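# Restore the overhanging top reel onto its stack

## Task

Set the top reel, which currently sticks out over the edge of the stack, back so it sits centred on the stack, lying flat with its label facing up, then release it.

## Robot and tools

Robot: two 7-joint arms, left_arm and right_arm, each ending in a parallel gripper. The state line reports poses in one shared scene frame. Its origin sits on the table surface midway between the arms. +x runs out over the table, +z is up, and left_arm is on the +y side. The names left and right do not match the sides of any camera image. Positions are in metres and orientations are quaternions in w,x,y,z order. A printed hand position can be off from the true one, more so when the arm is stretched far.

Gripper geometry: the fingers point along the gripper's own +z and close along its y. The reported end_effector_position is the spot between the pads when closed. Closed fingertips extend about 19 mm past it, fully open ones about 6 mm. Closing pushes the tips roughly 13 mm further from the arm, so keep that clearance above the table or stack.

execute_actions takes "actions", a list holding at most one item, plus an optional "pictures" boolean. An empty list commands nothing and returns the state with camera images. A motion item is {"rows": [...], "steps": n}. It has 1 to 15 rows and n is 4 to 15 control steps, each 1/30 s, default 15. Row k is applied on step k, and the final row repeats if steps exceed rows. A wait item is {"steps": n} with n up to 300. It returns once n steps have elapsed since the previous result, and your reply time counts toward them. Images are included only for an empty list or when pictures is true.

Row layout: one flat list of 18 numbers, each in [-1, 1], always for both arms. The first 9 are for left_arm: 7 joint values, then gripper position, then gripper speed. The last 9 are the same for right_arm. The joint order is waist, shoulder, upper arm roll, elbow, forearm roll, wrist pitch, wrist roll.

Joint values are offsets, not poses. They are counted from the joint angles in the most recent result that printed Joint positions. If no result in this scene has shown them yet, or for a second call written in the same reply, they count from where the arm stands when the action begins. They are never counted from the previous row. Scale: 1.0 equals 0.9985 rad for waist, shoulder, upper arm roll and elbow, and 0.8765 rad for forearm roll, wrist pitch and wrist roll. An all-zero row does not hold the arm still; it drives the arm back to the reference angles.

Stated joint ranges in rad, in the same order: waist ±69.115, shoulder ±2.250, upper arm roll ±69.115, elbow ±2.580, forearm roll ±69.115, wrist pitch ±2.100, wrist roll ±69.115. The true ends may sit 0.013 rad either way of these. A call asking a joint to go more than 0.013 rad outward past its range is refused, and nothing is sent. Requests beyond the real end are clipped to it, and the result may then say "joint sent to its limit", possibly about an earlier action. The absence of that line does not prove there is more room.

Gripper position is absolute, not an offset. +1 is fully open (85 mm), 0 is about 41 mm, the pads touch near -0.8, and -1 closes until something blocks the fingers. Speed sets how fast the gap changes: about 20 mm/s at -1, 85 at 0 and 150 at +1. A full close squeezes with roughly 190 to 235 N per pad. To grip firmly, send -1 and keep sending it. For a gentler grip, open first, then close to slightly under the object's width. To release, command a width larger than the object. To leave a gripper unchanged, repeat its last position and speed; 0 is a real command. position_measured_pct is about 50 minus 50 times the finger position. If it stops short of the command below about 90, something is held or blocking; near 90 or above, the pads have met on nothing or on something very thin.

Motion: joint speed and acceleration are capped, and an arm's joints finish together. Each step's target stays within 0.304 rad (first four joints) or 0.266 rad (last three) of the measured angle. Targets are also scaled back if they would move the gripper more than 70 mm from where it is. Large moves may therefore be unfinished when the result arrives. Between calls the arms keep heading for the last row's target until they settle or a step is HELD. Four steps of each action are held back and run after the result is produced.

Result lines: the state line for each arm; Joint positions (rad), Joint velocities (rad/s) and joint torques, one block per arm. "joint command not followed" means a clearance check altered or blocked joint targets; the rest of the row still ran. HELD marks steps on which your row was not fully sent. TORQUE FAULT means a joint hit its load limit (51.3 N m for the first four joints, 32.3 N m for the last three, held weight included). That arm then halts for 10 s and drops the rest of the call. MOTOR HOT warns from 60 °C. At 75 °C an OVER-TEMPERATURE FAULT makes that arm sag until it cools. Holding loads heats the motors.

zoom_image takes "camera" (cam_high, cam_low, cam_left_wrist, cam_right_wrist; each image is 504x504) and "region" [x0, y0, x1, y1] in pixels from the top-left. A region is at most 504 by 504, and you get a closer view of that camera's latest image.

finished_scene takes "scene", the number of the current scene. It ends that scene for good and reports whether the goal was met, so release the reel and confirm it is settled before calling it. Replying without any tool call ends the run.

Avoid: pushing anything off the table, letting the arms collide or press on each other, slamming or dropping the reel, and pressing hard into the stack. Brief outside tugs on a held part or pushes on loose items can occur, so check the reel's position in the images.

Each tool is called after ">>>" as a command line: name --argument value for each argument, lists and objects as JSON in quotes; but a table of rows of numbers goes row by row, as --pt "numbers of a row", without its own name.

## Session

>>> execute_actions --actions '[]'

Scene clock: 0.00 s of 4200.00 s.
left_arm: end_effector_position=(+0.2585, +0.3217, +0.3042) position_measured_pct=0.0 end_effector_quat_wxyz=(+0.101, +0.843, -0.523, -0.077) | right_arm: end_effector_position=(+0.2435, +0.1557, +0.1614) position_measured_pct=0.0 end_effector_quat_wxyz=(-0.549, +0.732, -0.285, -0.286)
Joint positions: left_arm=[ 0.127  0.217 -0.455  1.664  0.153  1.533  3.445] | right_arm=[-0.464  0.905 -0.162  2.374  0.897 -1.313  2.477]
Joint velocities: left_arm=[ 0.001  0.001  0.001 -0.    -0.     0.002  0.   ] | right_arm=[-0.    -0.    -0.    -0.001 -0.     0.001 -0.   ]
Joint torques (N m, as the joint torque sensors report them, + toward a larger angle): no reading
Motor temperatures (°C, as the motors report them): left_arm=[34 34 30 32 38 39 43] | right_arm=[31 34 30 32 39 45 45]

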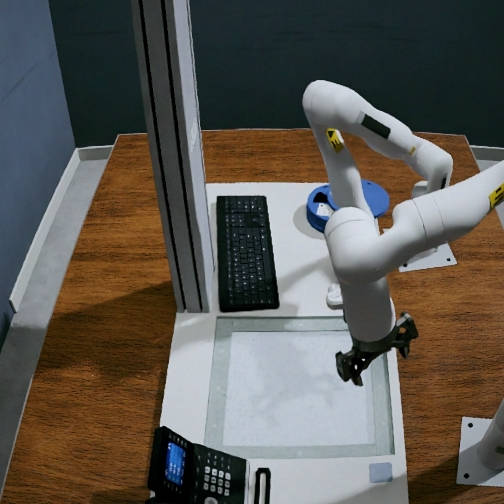

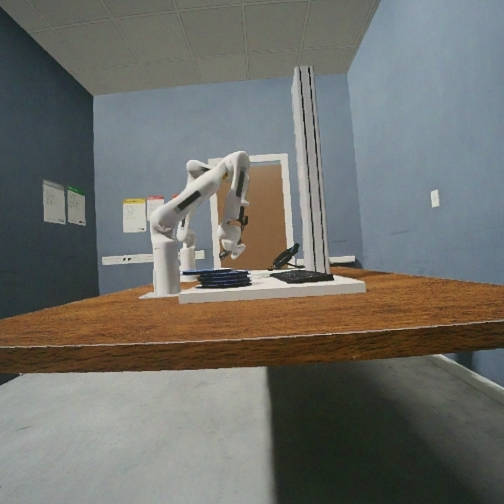

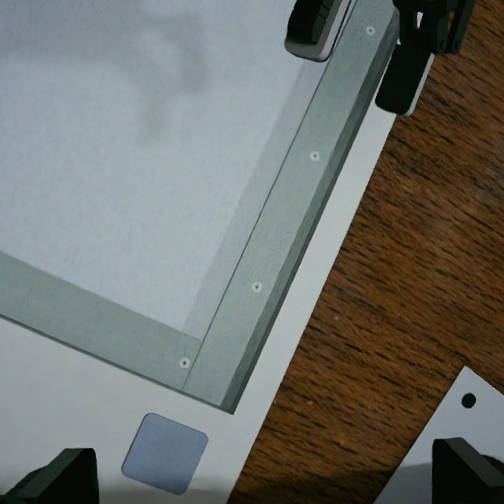

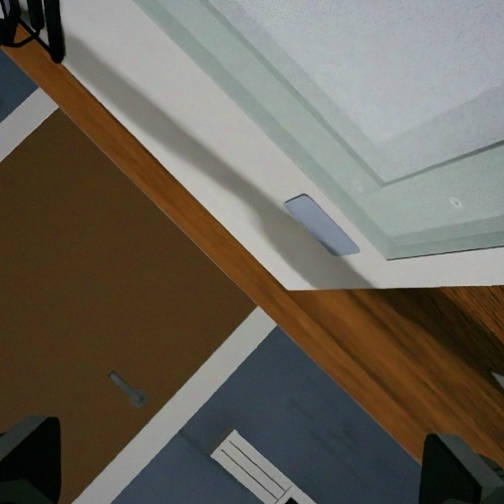

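>>> execute_actions --actions '[{"rows":[[-0.8,0,0,0,0,0,0,1,0,0.6,-1,0.162,-0.3,-0.5,0.3,-1,1,0]],"steps":15}]'

>>> execute_actions --actions '[{"steps":20}]'

Scene clock: 0.53 s of 4200.00 s.
left_arm: end_effector_position=(+0.2576, +0.4029, +0.3041) position_measured_pct=0.0 end_effector_quat_wxyz=(+0.110, +0.904, -0.408, -0.063) | right_arm: end_effector_position=(+0.3906, +0.1332, +0.1983) position_measured_pct=0.0 end_effector_quat_wxyz=(-0.596, +0.697, -0.359, -0.173)
Joint positions: left_arm=[-0.135  0.217 -0.455  1.664  0.153  1.533  3.445] | right_arm=[-0.344  0.784 -0.11   2.274  0.797 -1.224  2.375]
Joint velocities: left_arm=[-1.015  0.001  0.002 -0.001  0.002  0.    -0.   ] | right_arm=[ 0.376 -0.375  0.146 -0.266 -0.33   0.232 -0.329]
Joint torques (N m, as the joint torque sensors report them, + toward a larger angle): left_arm=[ -0.11 -12.84  -0.19  -8.07   0.25   1.36   0.12] | right_arm=[  1.13 -17.34  -2.35  -2.42   0.27  -2.8    0.29]
Motor temperatures (°C, as the motors report them): left_arm=[34 34 30 32 38 39 43] | right_arm=[31 34 30 32 39 45 45]
Steps of this call (steps 1 to 5: nothing new was sent; steps 6 to 16: the first 11 steps of this action). Readings (joint positions | what the end effector reports):
6: left_arm=[0.126 0.217 -0.455 1.664 0.153 1.533 3.445] | right_arm=[-0.463 0.903 -0.162 2.374 0.897 -1.312 2.476] | left_arm position_measured_pct=0.0 | right_arm position_measured_pct=0.0
7: left_arm=[0.118 0.217 -0.454 1.664 0.154 1.533 3.445] | right_arm=[-0.456 0.897 -0.161 2.369 0.894 -1.307 2.472] | left_arm position_measured_pct=0.0 | right_arm position_measured_pct=0.0
9: left_arm=[0.088 0.217 -0.453 1.664 0.154 1.533 3.445] | right_arm=[-0.431 0.870 -0.150 2.346 0.874 -1.287 2.452] | left_arm position_measured_pct=0.0 | right_arm position_measured_pct=0.0
13: left_arm=[-0.034 0.217 -0.454 1.664 0.153 1.533 3.445] | right_arm=[-0.381 0.821 -0.125 2.302 0.830 -1.249 2.408] | left_arm position_measured_pct=0.0 | right_arm position_measured_pct=0.0
16: the state above

Scene clock: 1.20 s of 4200.00 s.
left_arm: end_effector_position=(+0.1929, +0.5519, +0.3043) position_measured_pct=0.0 end_effector_quat_wxyz=(+0.123, +0.979, -0.158, -0.032) | right_arm: end_effector_position=(+0.5925, -0.0081, +0.3497) position_measured_pct=0.0 end_effector_quat_wxyz=(+0.686, -0.537, +0.490, +0.018)
Joint positions: left_arm=[-0.662  0.216 -0.456  1.664  0.152  1.533  3.445] | right_arm=[-0.096  0.52  -0.057  2.166  0.614 -1.114  2.143]
Joint velocities: left_arm=[-0.067  0.001  0.021  0.     0.012  0.002 -0.001] | right_arm=[ 0.258 -0.414 -0.025 -0.105 -0.309  0.103 -0.416]
Joint torques (N m, as the joint torque sensors report them, + toward a larger angle): left_arm=[  0.41 -12.67  -0.07  -8.88   0.12   1.4    0.12] | right_arm=[ 17.89 -22.73  12.29 -21.31  -8.57  -3.5   -0.2 ]
Motor temperatures (°C, as the motors report them): left_arm=[34 34 30 32 38 39 43] | right_arm=[31 34 30 32 39 45 45]
Kept back: nothing.
Steps of this call (steps 1 to 4: the last 4 steps of your previous action; steps 5 to 20: the robot went on to your last target). Readings (joint positions | what the end effector reports):
1: left_arm=[-0.169 0.217 -0.455 1.664 0.153 1.533 3.445] | right_arm=[-0.331 0.771 -0.105 2.265 0.786 -1.216 2.364] | left_arm position_measured_pct=0.0 | right_arm position_measured_pct=0.0
2: left_arm=[-0.203 0.217 -0.455 1.664 0.153 1.533 3.445] | right_arm=[-0.319 0.759 -0.100 2.257 0.775 -1.209 2.353] | left_arm position_measured_pct=0.0 | right_arm position_measured_pct=0.0
4: left_arm=[-0.271 0.217 -0.455 1.664 0.153 1.533 3.445] | right_arm=[-0.293 0.733 -0.092 2.241 0.752 -1.195 2.331] | left_arm position_measured_pct=0.0 | right_arm position_measured_pct=0.0
8: left_arm=[-0.408 0.217 -0.455 1.664 0.153 1.532 3.445] | right_arm=[-0.242 0.682 -0.077 2.214 0.707 -1.171 2.286] | left_arm position_measured_pct=0.0 | right_arm position_measured_pct=0.0
20: the state above

Hitting the pillar; backing off.

>>> execute_actions --actions '[{"rows":[[0,0,0,0,0,0,0,1,0,-0.2,-0.1,0,0,0,1,0,1,0]],"steps":15}]'

>>> execute_actions --actions '[{"steps":15}]' --pictures true

Scene clock: 1.67 s of 4200.00 s.
left_arm: end_effector_position=(+0.1929, +0.5519, +0.3043) position_measured_pct=0.0 end_effector_quat_wxyz=(+0.123, +0.979, -0.158, -0.032) | right_arm: end_effector_position=(+0.5556, +0.0353, +0.3263) position_measured_pct=0.0 end_effector_quat_wxyz=(+0.618, -0.602, +0.505, +0.019)
Joint positions: left_arm=[-0.663  0.216 -0.456  1.664  0.152  1.533  3.445] | right_arm=[-0.224  0.429 -0.061  2.162  0.607 -0.842  2.123]
Joint velocities: left_arm=[ 0.002  0.001 -0.    -0.    -0.001 -0.    -0.   ] | right_arm=[-0.455 -0.057 -0.021  0.032  0.056  1.203  0.141]
Joint torques (N m, as the joint torque sensors report them, + toward a larger angle): left_arm=[  0.03 -12.55  -0.76  -8.75   0.25   1.13   0.09] | right_arm=[  3.24 -15.79   1.41  -7.37  -0.23  -2.51   0.06]
Motor temperatures (°C, as the motors report them): left_arm=[34 34 30 32 38 39 43] | right_arm=[31 34 30 32 39 45 45]
Steps of this call (steps 1 to 3: the robot went on to your last target; steps 4 to 14: the first 11 steps of this action). Readings (joint positions | what the end effector reports):
4: left_arm=[-0.667 0.217 -0.456 1.664 0.153 1.533 3.445] | right_arm=[-0.080 0.466 -0.074 2.161 0.608 -1.098 2.091] | left_arm position_measured_pct=0.0 | right_arm position_measured_pct=0.0
5: left_arm=[-0.665 0.216 -0.456 1.664 0.152 1.533 3.445] | right_arm=[-0.081 0.458 -0.075 2.161 0.606 -1.091 2.084] | left_arm position_measured_pct=0.0 | right_arm position_measured_pct=0.0
7: left_arm=[-0.663 0.216 -0.456 1.664 0.153 1.533 3.445] | right_arm=[-0.093 0.449 -0.072 2.159 0.600 -1.064 2.086] | left_arm position_measured_pct=0.0 | right_arm position_measured_pct=0.0
11: left_arm=[-0.663 0.216 -0.456 1.664 0.152 1.533 3.445] | right_arm=[-0.165 0.436 -0.056 2.158 0.599 -0.953 2.106] | left_arm position_measured_pct=0.0 | right_arm position_measured_pct=0.0
14: the state above

Scene clock: 2.17 s of 4200.00 s.
left_arm: end_effector_position=(+0.1929, +0.5519, +0.3043) position_measured_pct=0.0 end_effector_quat_wxyz=(+0.123, +0.979, -0.158, -0.032) | right_arm: end_effector_position=(+0.5194, -0.0326, +0.1817) position_measured_pct=0.0 end_effector_quat_wxyz=(-0.381, +0.703, -0.599, +0.046)
Joint positions: left_arm=[-0.662  0.216 -0.456  1.664  0.152  1.533  3.445] | right_arm=[-0.294  0.421 -0.057  2.167  0.614 -0.262  2.143]
Joint velocities: left_arm=[-0.     0.     0.001 -0.     0.002  0.001 -0.   ] | right_arm=[-0.006  0.004  0.007  0.006  0.001  0.549  0.003]
Joint torques (N m, as the joint torque sensors report them, + toward a larger angle): left_arm=[  0.02 -12.09  -0.81  -8.45   0.32   1.24   0.18] | right_arm=[ -0.01 -15.97  -0.82  -8.02   0.04  -1.86   0.13]
Motor temperatures (°C, as the motors report them): left_arm=[34 34 30 32 38 39 43] | right_arm=[31 34 30 32 39 45 45]
Kept back: nothing.
Steps of this call (steps 1 to 4: the last 4 steps of your previous action; steps 5 to 15: the robot went on to your last target). Readings (joint positions | what the end effector reports):
1: left_arm=[-0.662 0.216 -0.456 1.664 0.152 1.533 3.445] | right_arm=[-0.238 0.427 -0.061 2.163 0.609 -0.802 2.127] | left_arm position_measured_pct=0.0 | right_arm position_measured_pct=0.0
2: left_arm=[-0.662 0.216 -0.456 1.664 0.152 1.533 3.445] | right_arm=[-0.249 0.426 -0.060 2.163 0.610 -0.761 2.131] | left_arm position_measured_pct=0.0 | right_arm position_measured_pct=0.0
4: left_arm=[-0.662 0.216 -0.456 1.664 0.152 1.533 3.445] | right_arm=[-0.267 0.424 -0.059 2.164 0.612 -0.680 2.136] | left_arm position_measured_pct=0.0 | right_arm position_measured_pct=0.0
8: left_arm=[-0.662 0.216 -0.456 1.664 0.152 1.533 3.445] | right_arm=[-0.285 0.422 -0.058 2.165 0.613 -0.517 2.141] | left_arm position_measured_pct=0.0 | right_arm position_measured_pct=0.0
15: the state above

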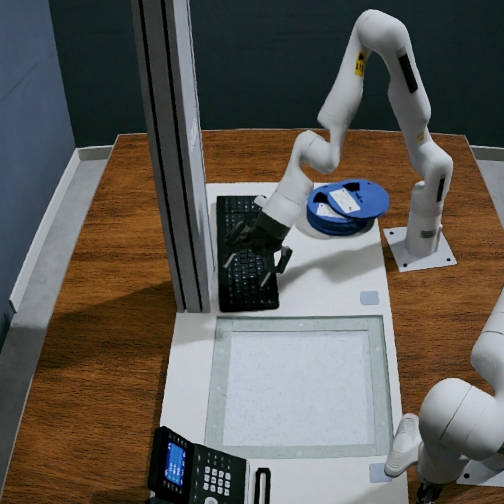

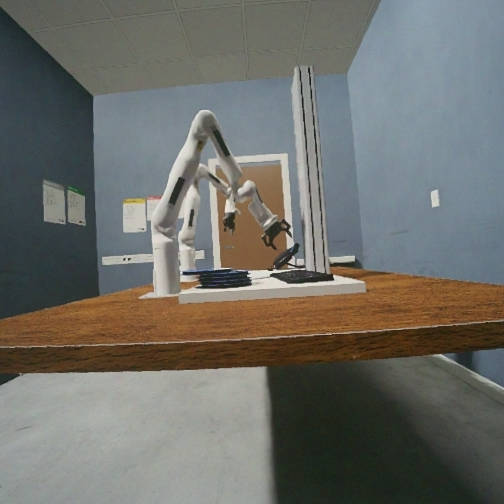

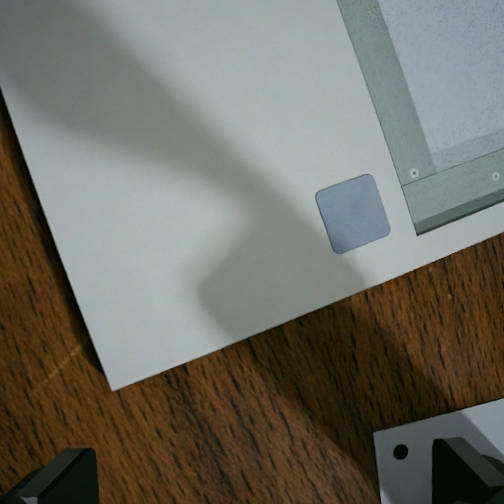

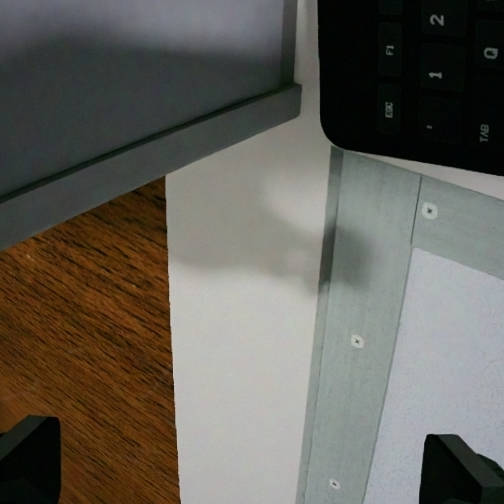

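>>> execute_actions --actions '[{"rows":[[0,0,0,0,0,0,0,1,0,0,-0.2,0.057,0,-0.7,1,-1,1,0]],"steps":15}]'

>>> execute_actions --actions '[{"steps":10}]'

Scene clock: 2.60 s of 4200.00 s.
left_arm: end_effector_position=(+0.1929, +0.5519, +0.3043) position_measured_pct=0.0 end_effector_quat_wxyz=(+0.123, +0.979, -0.158, -0.032) | right_arm: end_effector_position=(+0.5124, -0.1254, +0.2064) position_measured_pct=0.0 end_effector_quat_wxyz=(+0.317, -0.462, +0.828, -0.024)
Joint positions: left_arm=[-0.662  0.216 -0.456  1.664  0.152  1.533  3.445] | right_arm=[-0.294  0.258 -0.009  2.166  0.301  0.075  1.83 ]
Joint velocities: left_arm=[-0.     0.002  0.001  0.    -0.001 -0.002 -0.   ] | right_arm=[ 0.006 -0.267  0.083  0.004 -1.215  1.215 -1.215]
Joint torques (N m, as the joint torque sensors report them, + toward a larger angle): left_arm=[ -0.22 -12.6   -0.39  -8.35   0.09   1.03   0.17] | right_arm=[  0.5  -11.03  -0.9   -7.59   0.13  -1.46   0.73]
Motor temperatures (°C, as the motors report them): left_arm=[34 34 30 32 38 39 43] | right_arm=[31 34 30 32 39 45 45]
Steps of this call (steps 1 to 2: the robot went on to your last target; steps 3 to 13: the first 11 steps of this action). Readings (joint positions | what the end effector reports):
3: left_arm=[-0.662 0.216 -0.456 1.664 0.152 1.533 3.445] | right_arm=[-0.295 0.419 -0.057 2.167 0.613 -0.239 2.142] | left_arm position_measured_pct=0.0 | right_arm position_measured_pct=0.0
4: left_arm=[-0.662 0.216 -0.456 1.664 0.152 1.533 3.445] | right_arm=[-0.295 0.413 -0.056 2.167 0.606 -0.230 2.135] | left_arm position_measured_pct=0.0 | right_arm position_measured_pct=0.0
6: left_arm=[-0.662 0.216 -0.456 1.664 0.152 1.533 3.445] | right_arm=[-0.296 0.383 -0.050 2.167 0.570 -0.194 2.099] | left_arm position_measured_pct=0.0 | right_arm position_measured_pct=0.0
10: left_arm=[-0.662 0.216 -0.456 1.664 0.152 1.533 3.445] | right_arm=[-0.295 0.295 -0.022 2.165 0.423 -0.047 1.952] | left_arm position_measured_pct=0.0 | right_arm position_measured_pct=0.0
13: the state above

Scene clock: 2.93 s of 4200.00 s.
left_arm: end_effector_position=(+0.1929, +0.5519, +0.3043) position_measured_pct=0.0 end_effector_quat_wxyz=(+0.123, +0.979, -0.158, -0.032) | right_arm: end_effector_position=(+0.4143, -0.1751, +0.1654) position_measured_pct=0.0 end_effector_quat_wxyz=(+0.132, -0.165, +0.977, +0.033)
Joint positions: left_arm=[-0.662  0.216 -0.456  1.664  0.152  1.533  3.445] | right_arm=[-0.294  0.224 -0.     2.167  0.027  0.478  1.424]
Joint velocities: left_arm=[-0.     0.001 -0.     0.001 -0.001  0.001 -0.001] | right_arm=[-0.    -0.024  0.005  0.002 -0.266  1.119 -1.217]
Joint torques (N m, as the joint torque sensors report them, + toward a larger angle): left_arm=[ -0.34 -12.74  -0.84  -8.58   0.31   1.26   0.22] | right_arm=[  0.58 -12.1    0.28  -7.58  -0.09  -0.08   0.46]
Motor temperatures (°C, as the motors report them): left_arm=[34 34 30 32 38 39 43] | right_arm=[31 34 30 32 39 45 45]
Kept back: nothing.
Steps of this call (steps 1 to 4: the last 4 steps of your previous action; steps 5 to 10: the robot went on to your last target). Readings (joint positions | what the end effector reports):
1: left_arm=[-0.662 0.216 -0.456 1.664 0.152 1.533 3.445] | right_arm=[-0.294 0.250 -0.006 2.166 0.260 0.115 1.789] | left_arm position_measured_pct=0.0 | right_arm position_measured_pct=0.0
2: left_arm=[-0.662 0.216 -0.456 1.664 0.152 1.533 3.445] | right_arm=[-0.294 0.244 -0.005 2.166 0.220 0.156 1.749] | left_arm position_measured_pct=0.0 | right_arm position_measured_pct=0.0
4: left_arm=[-0.662 0.216 -0.456 1.664 0.152 1.533 3.445] | right_arm=[-0.294 0.235 -0.002 2.166 0.143 0.237 1.668] | left_arm position_measured_pct=0.0 | right_arm position_measured_pct=0.0
8: left_arm=[-0.662 0.216 -0.456 1.664 0.152 1.533 3.445] | right_arm=[-0.294 0.226 -0.001 2.167 0.049 0.400 1.505] | left_arm position_measured_pct=0.0 | right_arm position_measured_pct=0.0
10: the state above

>>> execute_actions --actions '[{"rows":[[0,0,0,0,0,0,0,1,0,0.985,-0.324,0,-0.2,-0.031,1,-1,1,0]],"steps":15}]'

>>> execute_actions --actions '[{"steps":10}]'

Scene clock: 3.47 s of 4200.00 s.
left_arm: end_effector_position=(+0.1929, +0.5519, +0.3043) position_measured_pct=0.0 end_effector_quat_wxyz=(+0.123, +0.979, -0.158, -0.032) | right_arm: end_effector_position=(+0.4105, -0.2550, +0.2403) position_measured_pct=0.0 end_effector_quat_wxyz=(+0.112, +0.111, +0.987, +0.043)
Joint positions: left_arm=[-0.662  0.216 -0.456  1.664  0.152  1.533  3.445] | right_arm=[-0.089  0.053 -0.001  2.061  0.     0.787  1.093]
Joint velocities: left_arm=[-0.001 -0.001  0.001  0.    -0.    -0.001  0.001] | right_arm=[ 0.778 -0.456  0.001 -0.29  -0.     0.671 -0.673]
Joint torques (N m, as the joint torque sensors report them, + toward a larger angle): left_arm=[ -0.13 -12.58  -0.73  -8.63   0.04   1.15   0.12] | right_arm=[ 0.79 -8.65 -0.33 -7.26  0.24 -0.46  0.3 ]
Motor temperatures (°C, as the motors report them): left_arm=[34 34 30 32 38 39 43] | right_arm=[31 34 30 32 39 45 45]
Steps of this call (steps 1 to 5: the robot went on to your last target; steps 6 to 16: the first 11 steps of this action). Readings (joint positions | what the end effector reports):
6: left_arm=[-0.662 0.216 -0.456 1.664 0.152 1.533 3.445] | right_arm=[-0.293 0.221 -0.000 2.167 0.001 0.612 1.269] | left_arm position_measured_pct=0.0 | right_arm position_measured_pct=0.0
7: left_arm=[-0.662 0.216 -0.456 1.664 0.152 1.533 3.445] | right_arm=[-0.285 0.214 -0.001 2.164 0.000 0.619 1.262] | left_arm position_measured_pct=0.0 | right_arm position_measured_pct=0.0
9: left_arm=[-0.662 0.216 -0.456 1.664 0.152 1.533 3.445] | right_arm=[-0.255 0.185 -0.002 2.146 0.000 0.645 1.236] | left_arm position_measured_pct=0.0 | right_arm position_measured_pct=0.0
13: left_arm=[-0.662 0.216 -0.456 1.664 0.152 1.533 3.445] | right_arm=[-0.163 0.103 -0.001 2.093 0.000 0.722 1.158] | left_arm position_measured_pct=0.0 | right_arm position_measured_pct=0.0
16: the state above

Scene clock: 3.80 s of 4200.00 s.
left_arm: end_effector_position=(+0.1929, +0.5519, +0.3043) position_measured_pct=0.0 end_effector_quat_wxyz=(+0.123, +0.979, -0.158, -0.032) | right_arm: end_effector_position=(+0.3715, -0.3569, +0.2827) position_measured_pct=0.0 end_effector_quat_wxyz=(+0.077, +0.366, +0.927, +0.028)
Joint positions: left_arm=[-0.662  0.216 -0.456  1.664  0.152  1.533  3.445] | right_arm=[ 0.193 -0.05  -0.     1.996  0.     1.033  0.847]
Joint velocities: left_arm=[ 0.     0.    -0.     0.    -0.001  0.    -0.   ] | right_arm=[ 0.887 -0.179  0.001 -0.11  -0.     0.773 -0.774]
Joint torques (N m, as the joint torque sensors report them, + toward a larger angle): left_arm=[  0.13 -12.47  -0.7   -8.72   0.36   1.27   0.38] | right_arm=[ 0.98 -8.09 -0.89 -8.63  0.17  0.09  0.46]
Motor temperatures (°C, as the motors report them): left_arm=[34 34 30 32 38 39 43] | right_arm=[31 34 30 32 39 45 45]
Kept back: nothing.
Steps of this call (steps 1 to 4: the last 4 steps of your previous action; steps 5 to 10: the robot went on to your last target). Readings (joint positions | what the end effector reports):
1: left_arm=[-0.662 0.216 -0.456 1.664 0.152 1.533 3.445] | right_arm=[-0.062 0.038 -0.001 2.051 0.000 0.810 1.071] | left_arm position_measured_pct=0.0 | right_arm position_measured_pct=0.0
2: left_arm=[-0.662 0.216 -0.456 1.664 0.152 1.533 3.445] | right_arm=[-0.036 0.024 -0.001 2.043 0.000 0.833 1.047] | left_arm position_measured_pct=0.0 | right_arm position_measured_pct=0.0
4: left_arm=[-0.662 0.216 -0.456 1.664 0.152 1.533 3.445] | right_arm=[0.020 0.000 -0.001 2.027 0.000 0.881 0.999] | left_arm position_measured_pct=0.0 | right_arm position_measured_pct=0.0
8: left_arm=[-0.662 0.216 -0.456 1.664 0.152 1.533 3.445] | right_arm=[0.134 -0.037 -0.001 2.004 0.000 0.981 0.899] | left_arm position_measured_pct=0.0 | right_arm position_measured_pct=0.0
10: the state above

>>> execute_actions --actions '[{"rows":[[0,0,0,0,0,0,0,1,0,0.498,-0.05,0,-0.296,0,0.58,-0.966,1,0]],"steps":15}]'

>>> execute_actions --actions '[{"steps":18}]' --pictures true

>>> zoom_image --camera "cam_low" --region '[140, 240, 280, 310]'

Scene clock: 4.30 s of 4200.00 s.
left_arm: end_effector_position=(+0.1929, +0.5519, +0.3043) position_measured_pct=0.0 end_effector_quat_wxyz=(+0.123, +0.979, -0.158, -0.032) | right_arm: end_effector_position=(+0.2921, -0.4648, +0.3567) position_measured_pct=0.0 end_effector_quat_wxyz=(+0.010, +0.714, +0.700, +0.003)
Joint positions: left_arm=[-0.662  0.216 -0.456  1.664  0.152  1.533  3.445] | right_arm=[ 0.605 -0.094  0.     1.778  0.001  1.436  0.422]
Joint velocities: left_arm=[-0.    -0.001  0.001 -0.    -0.001 -0.    -0.001] | right_arm=[ 0.558 -0.05   0.009 -0.574  0.003  0.762 -1.216]
Joint torques (N m, as the joint torque sensors report them, + toward a larger angle): left_arm=[ -0.21 -12.47  -0.78  -8.89   0.28   1.22   0.27] | right_arm=[ 0.54 -6.04 -1.25 -8.08 -0.18  0.44 -0.04]
Motor temperatures (°C, as the motors report them): left_arm=[34 34 30 32 38 39 43] | right_arm=[31 34 30 32 39 45 45]
Steps of this call (steps 1 to 4: the robot went on to your last target; steps 5 to 15: the first 11 steps of this action). Readings (joint positions | what the end effector reports):
5: left_arm=[-0.662 0.216 -0.456 1.664 0.152 1.533 3.445] | right_arm=[0.343 -0.073 -0.000 1.982 0.000 1.163 0.720] | left_arm position_measured_pct=0.0 | right_arm position_measured_pct=0.0
6: left_arm=[-0.662 0.216 -0.456 1.664 0.152 1.533 3.445] | right_arm=[0.372 -0.076 -0.000 1.978 0.000 1.188 0.696] | left_arm position_measured_pct=0.0 | right_arm position_measured_pct=0.0
8: left_arm=[-0.662 0.216 -0.456 1.664 0.152 1.533 3.445] | right_arm=[0.424 -0.080 0.000 1.955 0.000 1.235 0.650] | left_arm position_measured_pct=0.0 | right_arm position_measured_pct=0.0
12: left_arm=[-0.662 0.216 -0.456 1.664 0.152 1.533 3.445] | right_arm=[0.533 -0.088 -0.001 1.852 -0.000 1.343 0.540] | left_arm position_measured_pct=0.0 | right_arm position_measured_pct=0.0
15: the state above

Scene clock: 4.90 s of 4200.00 s.
left_arm: end_effector_position=(+0.1929, +0.5519, +0.3043) position_measured_pct=0.0 end_effector_quat_wxyz=(+0.123, +0.979, -0.158, -0.032) | right_arm: end_effector_position=(+0.2734, -0.4810, +0.3829) position_measured_pct=0.0 end_effector_quat_wxyz=(+0.000, +0.866, +0.500, +0.000)
Joint positions: left_arm=[-0.662  0.216 -0.456  1.664  0.152  1.533  3.445] | right_arm=[ 0.69  -0.1   -0.     1.7    0.     1.541  0.001]
Joint velocities: left_arm=[-0.     0.001  0.    -0.     0.001 -0.001 -0.001] | right_arm=[ 0.004  0.    -0.    -0.001  0.    -0.001 -0.003]
Joint torques (N m, as the joint torque sensors report them, + toward a larger angle): left_arm=[  0.14 -12.66  -0.46  -8.58   0.14   1.12  -0.05] | right_arm=[ 0.45 -6.66  0.01 -9.31 -0.02  0.24  0.32]
Motor temperatures (°C, as the motors report them): left_arm=[34 34 30 32 38 39 43] | right_arm=[31 34 30 32 39 45 45]
Kept back: nothing.
Steps of this call (steps 1 to 4: the last 4 steps of your previous action; steps 5 to 18: the robot went on to your last target). Readings (joint positions | what the end effector reports):
1: left_arm=[-0.662 0.216 -0.456 1.664 0.152 1.533 3.445] | right_arm=[0.622 -0.095 0.001 1.761 0.001 1.460 0.382] | left_arm position_measured_pct=0.0 | right_arm position_measured_pct=0.0
2: left_arm=[-0.662 0.216 -0.456 1.664 0.152 1.533 3.445] | right_arm=[0.636 -0.096 0.001 1.747 0.001 1.479 0.341] | left_arm position_measured_pct=0.0 | right_arm position_measured_pct=0.0
4: left_arm=[-0.662 0.216 -0.456 1.664 0.152 1.533 3.445] | right_arm=[0.657 -0.098 0.000 1.727 0.000 1.505 0.260] | left_arm position_measured_pct=0.0 | right_arm position_measured_pct=0.0
8: left_arm=[-0.662 0.216 -0.456 1.664 0.152 1.533 3.445] | right_arm=[0.680 -0.099 -0.000 1.707 0.000 1.532 0.098] | left_arm position_measured_pct=0.0 | right_arm position_measured_pct=0.0
18: the state above

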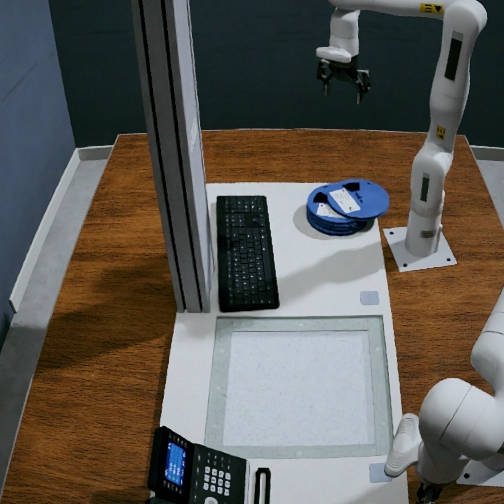

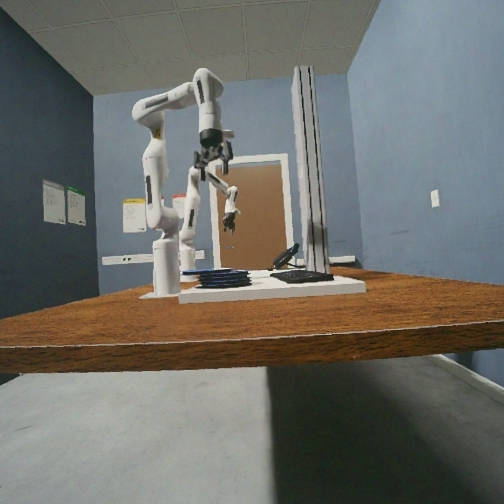

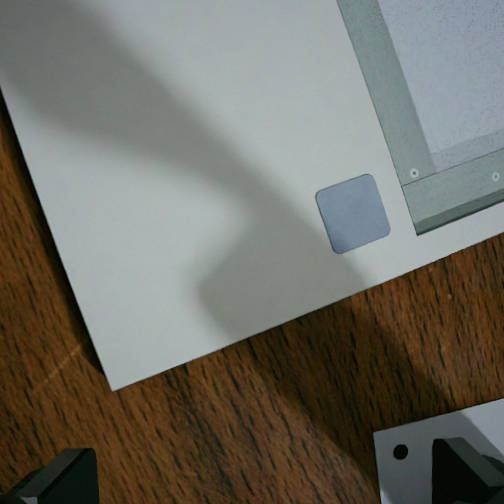

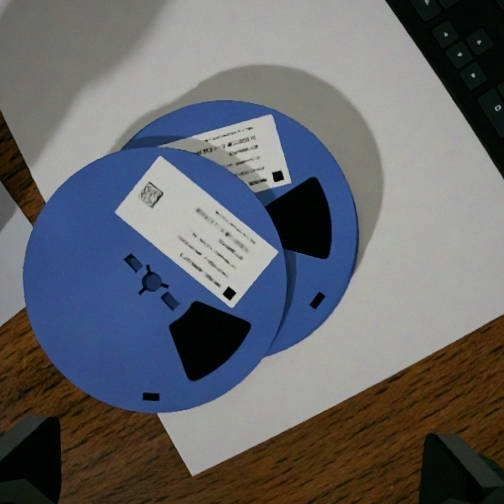

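Region (140, 240, 280, 310) of cam_low's 504x504 image, scaled by 3.600, with more detail than that image has.

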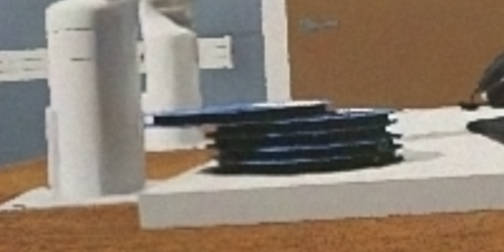

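>>> execute_actions --actions '[{"rows":[[0,0,0,0,0,0,0,1,0,0.4,0.094,0,0.7,0,-1,-0.053,1,0]],"steps":15}]'

>>> execute_actions --actions '[{"steps":8}]'

Scene clock: 6.20 s of 4200.00 s.
left_arm: end_effector_position=(+0.1929, +0.5519, +0.3043) position_measured_pct=0.0 end_effector_quat_wxyz=(+0.123, +0.979, -0.158, -0.032) | right_arm: end_effector_position=(+0.2229, -0.5139, +0.3020) position_measured_pct=0.0 end_effector_quat_wxyz=(-0.036, +0.919, +0.392, -0.017)
Joint positions: left_arm=[-0.662  0.216 -0.456  1.664  0.152  1.533  3.445] | right_arm=[ 0.904 -0.046 -0.     1.916  0.     1.351 -0.026]
Joint velocities: left_arm=[ 0.    -0.001  0.    -0.    -0.001  0.    -0.   ] | right_arm=[ 0.619  0.136  0.003  0.843  0.002 -0.74  -0.069]
Joint torques (N m, as the joint torque sensors report them, + toward a larger angle): left_arm=[  0.08 -12.41  -0.63  -8.74   0.28   1.29   0.17] | right_arm=[ 0.22 -7.66 -0.52 -8.68  0.02  0.27  0.12]
Motor temperatures (°C, as the motors report them): left_arm=[34 34 30 32 38 39 43] | right_arm=[31 34 30 32 39 45 45]
From where the robot then was, a joint's target lay farther than a number of 1.0 reaches, so one or more steps of this call were cut to that.
Steps of this call (steps 1 to 15: the robot went on to your last target; steps 16 to 28: nothing new was sent; steps 29 to 39: the first 11 steps of this action). Readings (joint positions | what the end effector reports):
29: left_arm=[-0.662 0.216 -0.456 1.664 0.152 1.533 3.445] | right_arm=[0.692 -0.099 -0.001 1.701 -0.000 1.540 0.001] | left_arm position_measured_pct=0.0 | right_arm position_measured_pct=0.0
30: left_arm=[-0.662 0.216 -0.456 1.664 0.152 1.533 3.445] | right_arm=[0.700 -0.098 -0.001 1.706 -0.001 1.536 -0.000] | left_arm position_measured_pct=0.0 | right_arm position_measured_pct=0.0
32: left_arm=[-0.662 0.216 -0.456 1.664 0.152 1.533 3.445] | right_arm=[0.731 -0.089 -0.002 1.733 -0.001 1.512 -0.004] | left_arm position_measured_pct=0.0 | right_arm position_measured_pct=0.0
36: left_arm=[-0.662 0.216 -0.456 1.664 0.152 1.533 3.445] | right_arm=[0.834 -0.061 -0.001 1.834 -0.000 1.423 -0.018] | left_arm position_measured_pct=0.0 | right_arm position_measured_pct=0.0
39: the state above

Scene clock: 6.47 s of 4200.00 s.
left_arm: end_effector_position=(+0.1929, +0.5519, +0.3043) position_measured_pct=0.0 end_effector_quat_wxyz=(+0.123, +0.979, -0.158, -0.032) | right_arm: end_effector_position=(+0.1723, -0.5015, +0.2282) position_measured_pct=0.0 end_effector_quat_wxyz=(-0.062, +0.941, +0.331, -0.025)
Joint positions: left_arm=[-0.662  0.216 -0.456  1.664  0.152  1.533  3.445] | right_arm=[ 1.02  -0.02  -0.     2.158  0.     1.138 -0.039]
Joint velocities: left_arm=[ 0.     0.002  0.     0.001  0.002  0.001 -0.   ] | right_arm=[ 0.292  0.062 -0.002  0.955 -0.002 -0.862 -0.03 ]
Joint torques (N m, as the joint torque sensors report them, + toward a larger angle): left_arm=[ -0.25 -12.62  -0.78  -8.89   0.25   1.15   0.28] | right_arm=[ 0.52 -6.6  -0.42 -7.54 -0.18  0.23 -0.43]
Motor temperatures (°C, as the motors report them): left_arm=[34 34 30 32 38 39 43] | right_arm=[31 34 30 32 39 45 45]
Kept back: nothing.
Steps of this call (steps 1 to 4: the last 4 steps of your previous action; steps 5 to 8: the robot went on to your last target). Readings (joint positions | what the end effector reports):
1: left_arm=[-0.662 0.216 -0.456 1.664 0.152 1.533 3.445] | right_arm=[0.924 -0.041 -0.000 1.945 0.000 1.326 -0.028] | left_arm position_measured_pct=0.0 | right_arm position_measured_pct=0.0
2: left_arm=[-0.662 0.216 -0.456 1.664 0.152 1.533 3.445] | right_arm=[0.942 -0.037 -0.000 1.974 0.000 1.300 -0.030] | left_arm position_measured_pct=0.0 | right_arm position_measured_pct=0.0
4: left_arm=[-0.662 0.216 -0.456 1.664 0.152 1.533 3.445] | right_arm=[0.973 -0.030 -0.000 2.034 0.000 1.248 -0.034] | left_arm position_measured_pct=0.0 | right_arm position_measured_pct=0.0
8: the state above

>>> execute_actions --actions '[{"rows":[[0,0,0,0,0,0,0,1,0,0.07,0.014,0,0.25,0,-0.581,-0.008,1,0],[0,0,0,0,0,0,0,1,0,0.07,0.014,0,0.25,0,-0.581,-0.008,1,0],[0,0,0,0,0,0,0,1,0,0.07,0.014,0,0.25,0,-0.581,-0.008,1,0],[0,0,0,0,0,0,0,1,0,0.07,0.014,0,0.3,0,-0.581,-0.008,1,0],[0,0,0,0,0,0,0,1,0,0.07,0.014,0,0.3,0,-0.581,-0.008,1,0],[0,0,0,0,0,0,0,1,0,0.07,0.014,0,0.361,0,-0.581,-0.008,1,0]],"steps":15}]'

>>> execute_actions --actions '[{"steps":10}]' --pictures true

Scene clock: 6.97 s of 4200.00 s.
left_arm: end_effector_position=(+0.1929, +0.5519, +0.3043) position_measured_pct=0.0 end_effector_quat_wxyz=(+0.123, +0.979, -0.158, -0.032) | right_arm: end_effector_position=(+0.1464, -0.4916, +0.1445) position_measured_pct=0.0 end_effector_quat_wxyz=(+0.007, +0.955, +0.296, +0.002)
Joint positions: left_arm=[-0.662  0.216 -0.456  1.664  0.152  1.533  3.445] | right_arm=[ 1.089 -0.007 -0.     2.496  0.     0.638 -0.046]
Joint velocities: left_arm=[-0.     0.001 -0.    -0.    -0.001 -0.002  0.   ] | right_arm=[ 0.01   0.002  0.     0.38  -0.    -0.203 -0.   ]
Joint torques (N m, as the joint torque sensors report them, + toward a larger angle): left_arm=[ -0.15 -12.71  -0.93  -8.6    0.36   1.02   0.06] | right_arm=[ 0.82 -5.86 -0.04 -6.84  0.23  0.36  0.  ]
Motor temperatures (°C, as the motors report them): left_arm=[34 34 30 32 38 39 43] | right_arm=[31 34 30 32 39 45 45]
Steps of this call (steps 1 to 4: the robot went on to your last target; steps 5 to 15: the first 11 steps of this action). Readings (joint positions | what the end effector reports):
5: left_arm=[-0.662 0.216 -0.456 1.664 0.152 1.533 3.445] | right_arm=[1.063 -0.011 -0.000 2.311 0.000 0.955 -0.043] | left_arm position_measured_pct=0.0 | right_arm position_measured_pct=0.0
6: left_arm=[-0.662 0.216 -0.456 1.664 0.152 1.533 3.445] | right_arm=[1.069 -0.010 -0.000 2.332 0.000 0.915 -0.044] | left_arm position_measured_pct=0.0 | right_arm position_measured_pct=0.0
8: left_arm=[-0.662 0.216 -0.456 1.664 0.152 1.533 3.445] | right_arm=[1.077 -0.009 -0.000 2.364 0.000 0.834 -0.044] | left_arm position_measured_pct=0.0 | right_arm position_measured_pct=0.0
12: left_arm=[-0.662 0.216 -0.456 1.664 0.152 1.533 3.445] | right_arm=[1.086 -0.007 -0.000 2.441 0.000 0.684 -0.045] | left_arm position_measured_pct=0.0 | right_arm position_measured_pct=0.0
15: the state above

Scene clock: 7.30 s of 4200.00 s.
left_arm: end_effector_position=(+0.1929, +0.5519, +0.3043) position_measured_pct=0.0 end_effector_quat_wxyz=(+0.123, +0.979, -0.158, -0.032) | right_arm: end_effector_position=(+0.1401, -0.4837, +0.1402) position_measured_pct=0.0 end_effector_quat_wxyz=(+0.000, +0.955, +0.295, +0.000)
Joint positions: left_arm=[-0.662  0.216 -0.456  1.664  0.152  1.533  3.445] | right_arm=[ 1.09  -0.006 -0.     2.518  0.     0.629 -0.046]
Joint velocities: left_arm=[ 0.001  0.002  0.     0.    -0.001 -0.001 -0.   ] | right_arm=[ 0.     0.001  0.     0.     0.001 -0.001 -0.   ]
Joint torques (N m, as the joint torque sensors report them, + toward a larger angle): left_arm=[  0.07 -12.5   -0.5   -8.52   0.31   1.34   0.24] | right_arm=[ 0.81 -5.03 -0.31 -5.29  0.36  0.    0.1 ]
Motor temperatures (°C, as the motors report them): left_arm=[34 34 30 32 38 39 43] | right_arm=[31 34 30 32 39 45 45]
Kept back: nothing.
Steps of this call (steps 1 to 4: the last 4 steps of your previous action; steps 5 to 10: the robot went on to your last target). Readings (joint positions | what the end effector reports):
1: left_arm=[-0.662 0.216 -0.456 1.664 0.152 1.533 3.445] | right_arm=[1.089 -0.006 -0.000 2.506 0.000 0.633 -0.046] | left_arm position_measured_pct=0.0 | right_arm position_measured_pct=0.0
2: left_arm=[-0.662 0.216 -0.456 1.664 0.152 1.533 3.445] | right_arm=[1.089 -0.006 -0.000 2.513 0.000 0.631 -0.046] | left_arm position_measured_pct=0.0 | right_arm position_measured_pct=0.0
4: left_arm=[-0.662 0.216 -0.456 1.664 0.152 1.533 3.445] | right_arm=[1.090 -0.006 -0.000 2.517 0.000 0.630 -0.046] | left_arm position_measured_pct=0.0 | right_arm position_measured_pct=0.0
8: left_arm=[-0.662 0.216 -0.456 1.664 0.152 1.533 3.445] | right_arm=[1.090 -0.006 -0.000 2.518 0.000 0.629 -0.046] | left_arm position_measured_pct=0.0 | right_arm position_measured_pct=0.0
10: the state above

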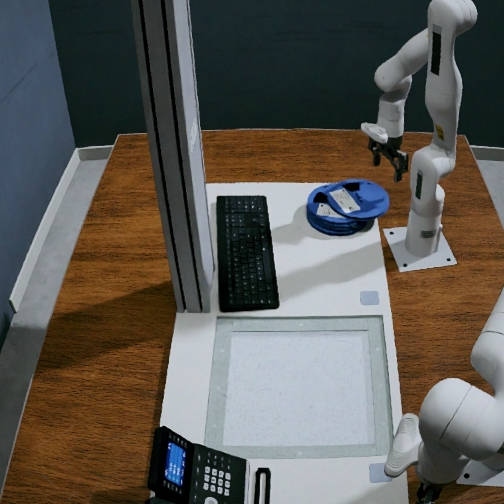

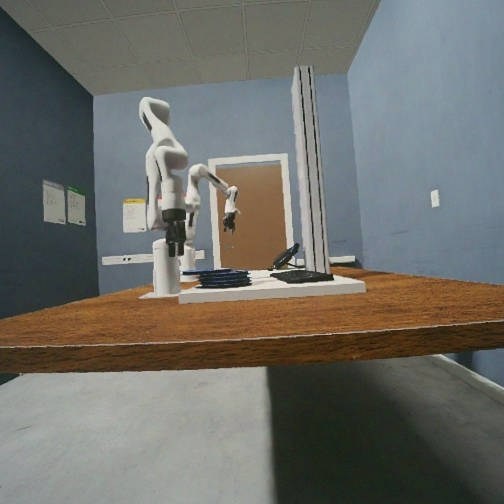

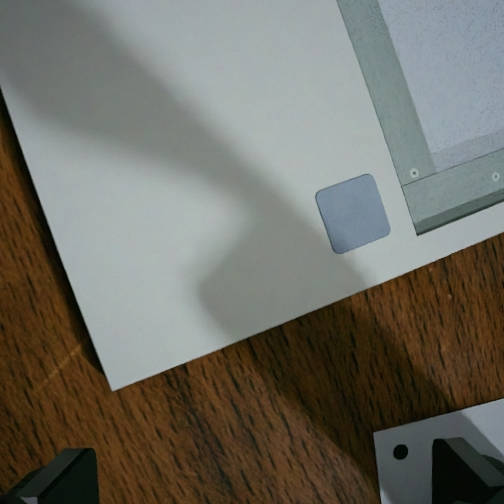

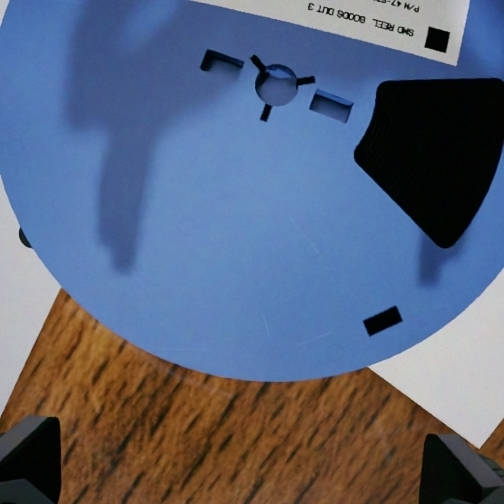

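>>> execute_actions --actions '[{"rows":[[0,0,0,0,0,0,0,1,0,0.024,0.13,0,0.007,0,-0.11,0.028,1,0],[0,0,0,0,0,0,0,1,0,0.024,0.13,0,0.007,0,-0.11,0.028,1,0],[0,0,0,0,0,0,0,1,0,0.024,0.13,0,0.007,0,-0.11,0.028,1,0],[0,0,0,0,0,0,0,1,0,0.024,0.2,0,0.01,0,-0.169,0.028,1,0],[0,0,0,0,0,0,0,1,0,0.024,0.2,0,0.01,0,-0.169,0.028,1,0],[0,0,0,0,0,0,0,1,0,0.024,0.2,0,0.01,0,-0.169,0.028,1,0],[0,0,0,0,0,0,0,1,0,0.024,0.28,0,0.015,0,-0.236,0.028,1,0],[0,0,0,0,0,0,0,1,0,0.024,0.28,0,0.015,0,-0.236,0.028,1,0],[0,0,0,0,0,0,0,1,0,0.024,0.28,0,0.015,0,-0.236,0.028,1,0],[0,0,0,0,0,0,0,1,0,0.024,0.385,0,0.02,0,-0.325,0.028,1,0]],"steps":15}]'

>>> execute_actions --actions '[{"steps":16}]' --pictures true

>>> zoom_image --camera "cam_low" --region '[140, 240, 280, 310]'

Scene clock: 8.03 s of 4200.00 s.
left_arm: end_effector_position=(+0.1929, +0.5519, +0.3043) position_measured_pct=0.0 end_effector_quat_wxyz=(+0.123, +0.979, -0.158, -0.032) | right_arm: end_effector_position=(+0.1407, -0.4914, +0.0937) position_measured_pct=0.0 end_effector_quat_wxyz=(-0.034, +0.955, +0.296, -0.012)
Joint positions: left_arm=[-0.662  0.216 -0.456  1.664  0.152  1.533  3.445] | right_arm=[ 1.112  0.223 -0.     2.53   0.     0.461 -0.022]
Joint velocities: left_arm=[ 0.001 -0.001 -0.    -0.001 -0.    -0.     0.   ] | right_arm=[ 0.014  0.911 -0.     0.047 -0.001 -0.671  0.018]
Joint torques (N m, as the joint torque sensors report them, + toward a larger angle): left_arm=[  0.   -12.37  -0.41  -8.57   0.25   1.1    0.05] | right_arm=[ 0.67 -6.78 -0.29 -2.94  0.28  0.54  0.3 ]
Motor temperatures (°C, as the motors report them): left_arm=[34 34 30 32 38 39 43] | right_arm=[31 34 30 32 39 45 45]
Steps of this call (steps 1 to 11: the robot went on to your last target; steps 12 to 22: the first 11 steps of this action). Readings (joint positions | what the end effector reports):
12: left_arm=[-0.662 0.216 -0.456 1.664 0.152 1.533 3.445] | right_arm=[1.091 -0.005 -0.000 2.519 0.000 0.628 -0.046] | left_arm position_measured_pct=0.0 | right_arm position_measured_pct=0.0
13: left_arm=[-0.662 0.216 -0.456 1.664 0.152 1.533 3.445] | right_arm=[1.092 0.002 -0.000 2.519 0.000 0.624 -0.045] | left_arm position_measured_pct=0.0 | right_arm position_measured_pct=0.0
15: left_arm=[-0.662 0.216 -0.456 1.664 0.152 1.533 3.445] | right_arm=[1.098 0.033 -0.000 2.520 0.000 0.605 -0.040] | left_arm position_measured_pct=0.0 | right_arm position_measured_pct=0.0
19: left_arm=[-0.662 0.216 -0.456 1.664 0.152 1.533 3.445] | right_arm=[1.109 0.139 -0.000 2.526 0.000 0.525 -0.026] | left_arm position_measured_pct=0.0 | right_arm position_measured_pct=0.0
22: the state above

Scene clock: 8.57 s of 4200.00 s.
left_arm: end_effector_position=(+0.1929, +0.5519, +0.3043) position_measured_pct=0.0 end_effector_quat_wxyz=(+0.123, +0.979, -0.158, -0.032) | right_arm: end_effector_position=(+0.1399, -0.4909, +0.0606) position_measured_pct=0.0 end_effector_quat_wxyz=(-0.056, +0.954, +0.295, -0.019)
Joint positions: left_arm=[-0.662  0.216 -0.456  1.664  0.152  1.533  3.445] | right_arm=[ 1.114  0.377 -0.     2.538  0.     0.344 -0.021]
Joint velocities: left_arm=[-0.001  0.     0.    -0.001  0.001 -0.001  0.   ] | right_arm=[ 0.001  0.012 -0.     0.001 -0.    -0.001  0.   ]
Joint torques (N m, as the joint torque sensors report them, + toward a larger angle): left_arm=[ -0.29 -12.41  -0.57  -8.16   0.2    1.24   0.01] | right_arm=[ 0.52 -8.88 -0.17 -1.67  0.12  0.58 -0.03]
Motor temperatures (°C, as the motors report them): left_arm=[34 34 30 32 38 39 43] | right_arm=[31 34 30 32 39 45 45]
Kept back: nothing.
Steps of this call (steps 1 to 4: the last 4 steps of your previous action; steps 5 to 16: the robot went on to your last target). Readings (joint positions | what the end effector reports):
1: left_arm=[-0.662 0.216 -0.456 1.664 0.152 1.533 3.445] | right_arm=[1.113 0.253 -0.000 2.532 0.000 0.438 -0.022] | left_arm position_measured_pct=0.0 | right_arm position_measured_pct=0.0
2: left_arm=[-0.662 0.216 -0.456 1.664 0.152 1.533 3.445] | right_arm=[1.113 0.281 -0.000 2.533 0.000 0.417 -0.022] | left_arm position_measured_pct=0.0 | right_arm position_measured_pct=0.0
4: left_arm=[-0.662 0.216 -0.456 1.664 0.152 1.533 3.445] | right_arm=[1.113 0.326 -0.000 2.536 0.000 0.381 -0.021] | left_arm position_measured_pct=0.0 | right_arm position_measured_pct=0.0
8: left_arm=[-0.662 0.216 -0.456 1.664 0.152 1.533 3.445] | right_arm=[1.114 0.367 -0.000 2.538 0.000 0.346 -0.021] | left_arm position_measured_pct=0.0 | right_arm position_measured_pct=0.0
16: the state above

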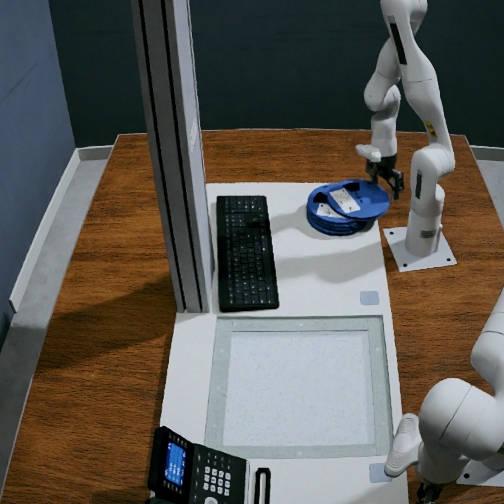

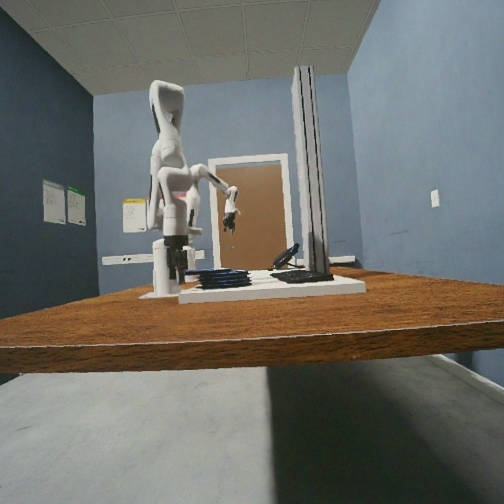

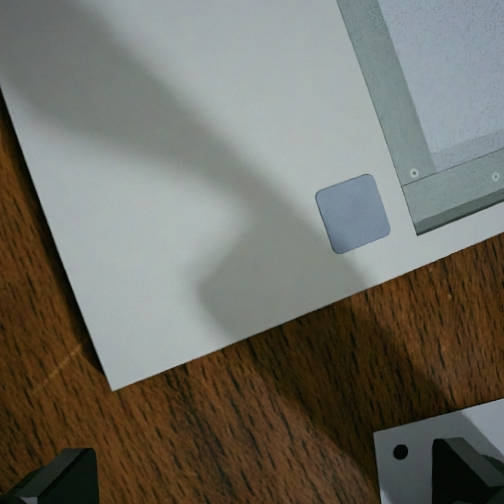

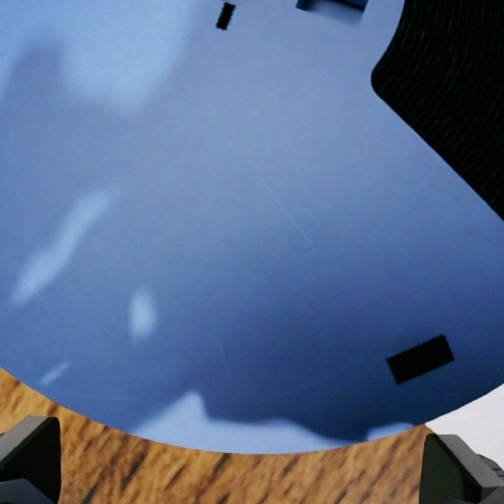

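Region (140, 240, 280, 310) of cam_low's 504x504 image, scaled by 3.600, with more detail than that image has.

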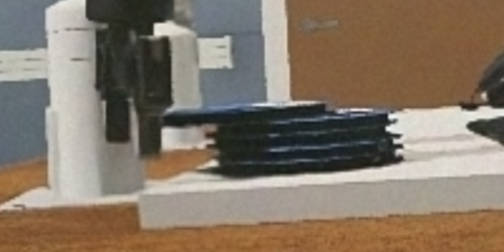

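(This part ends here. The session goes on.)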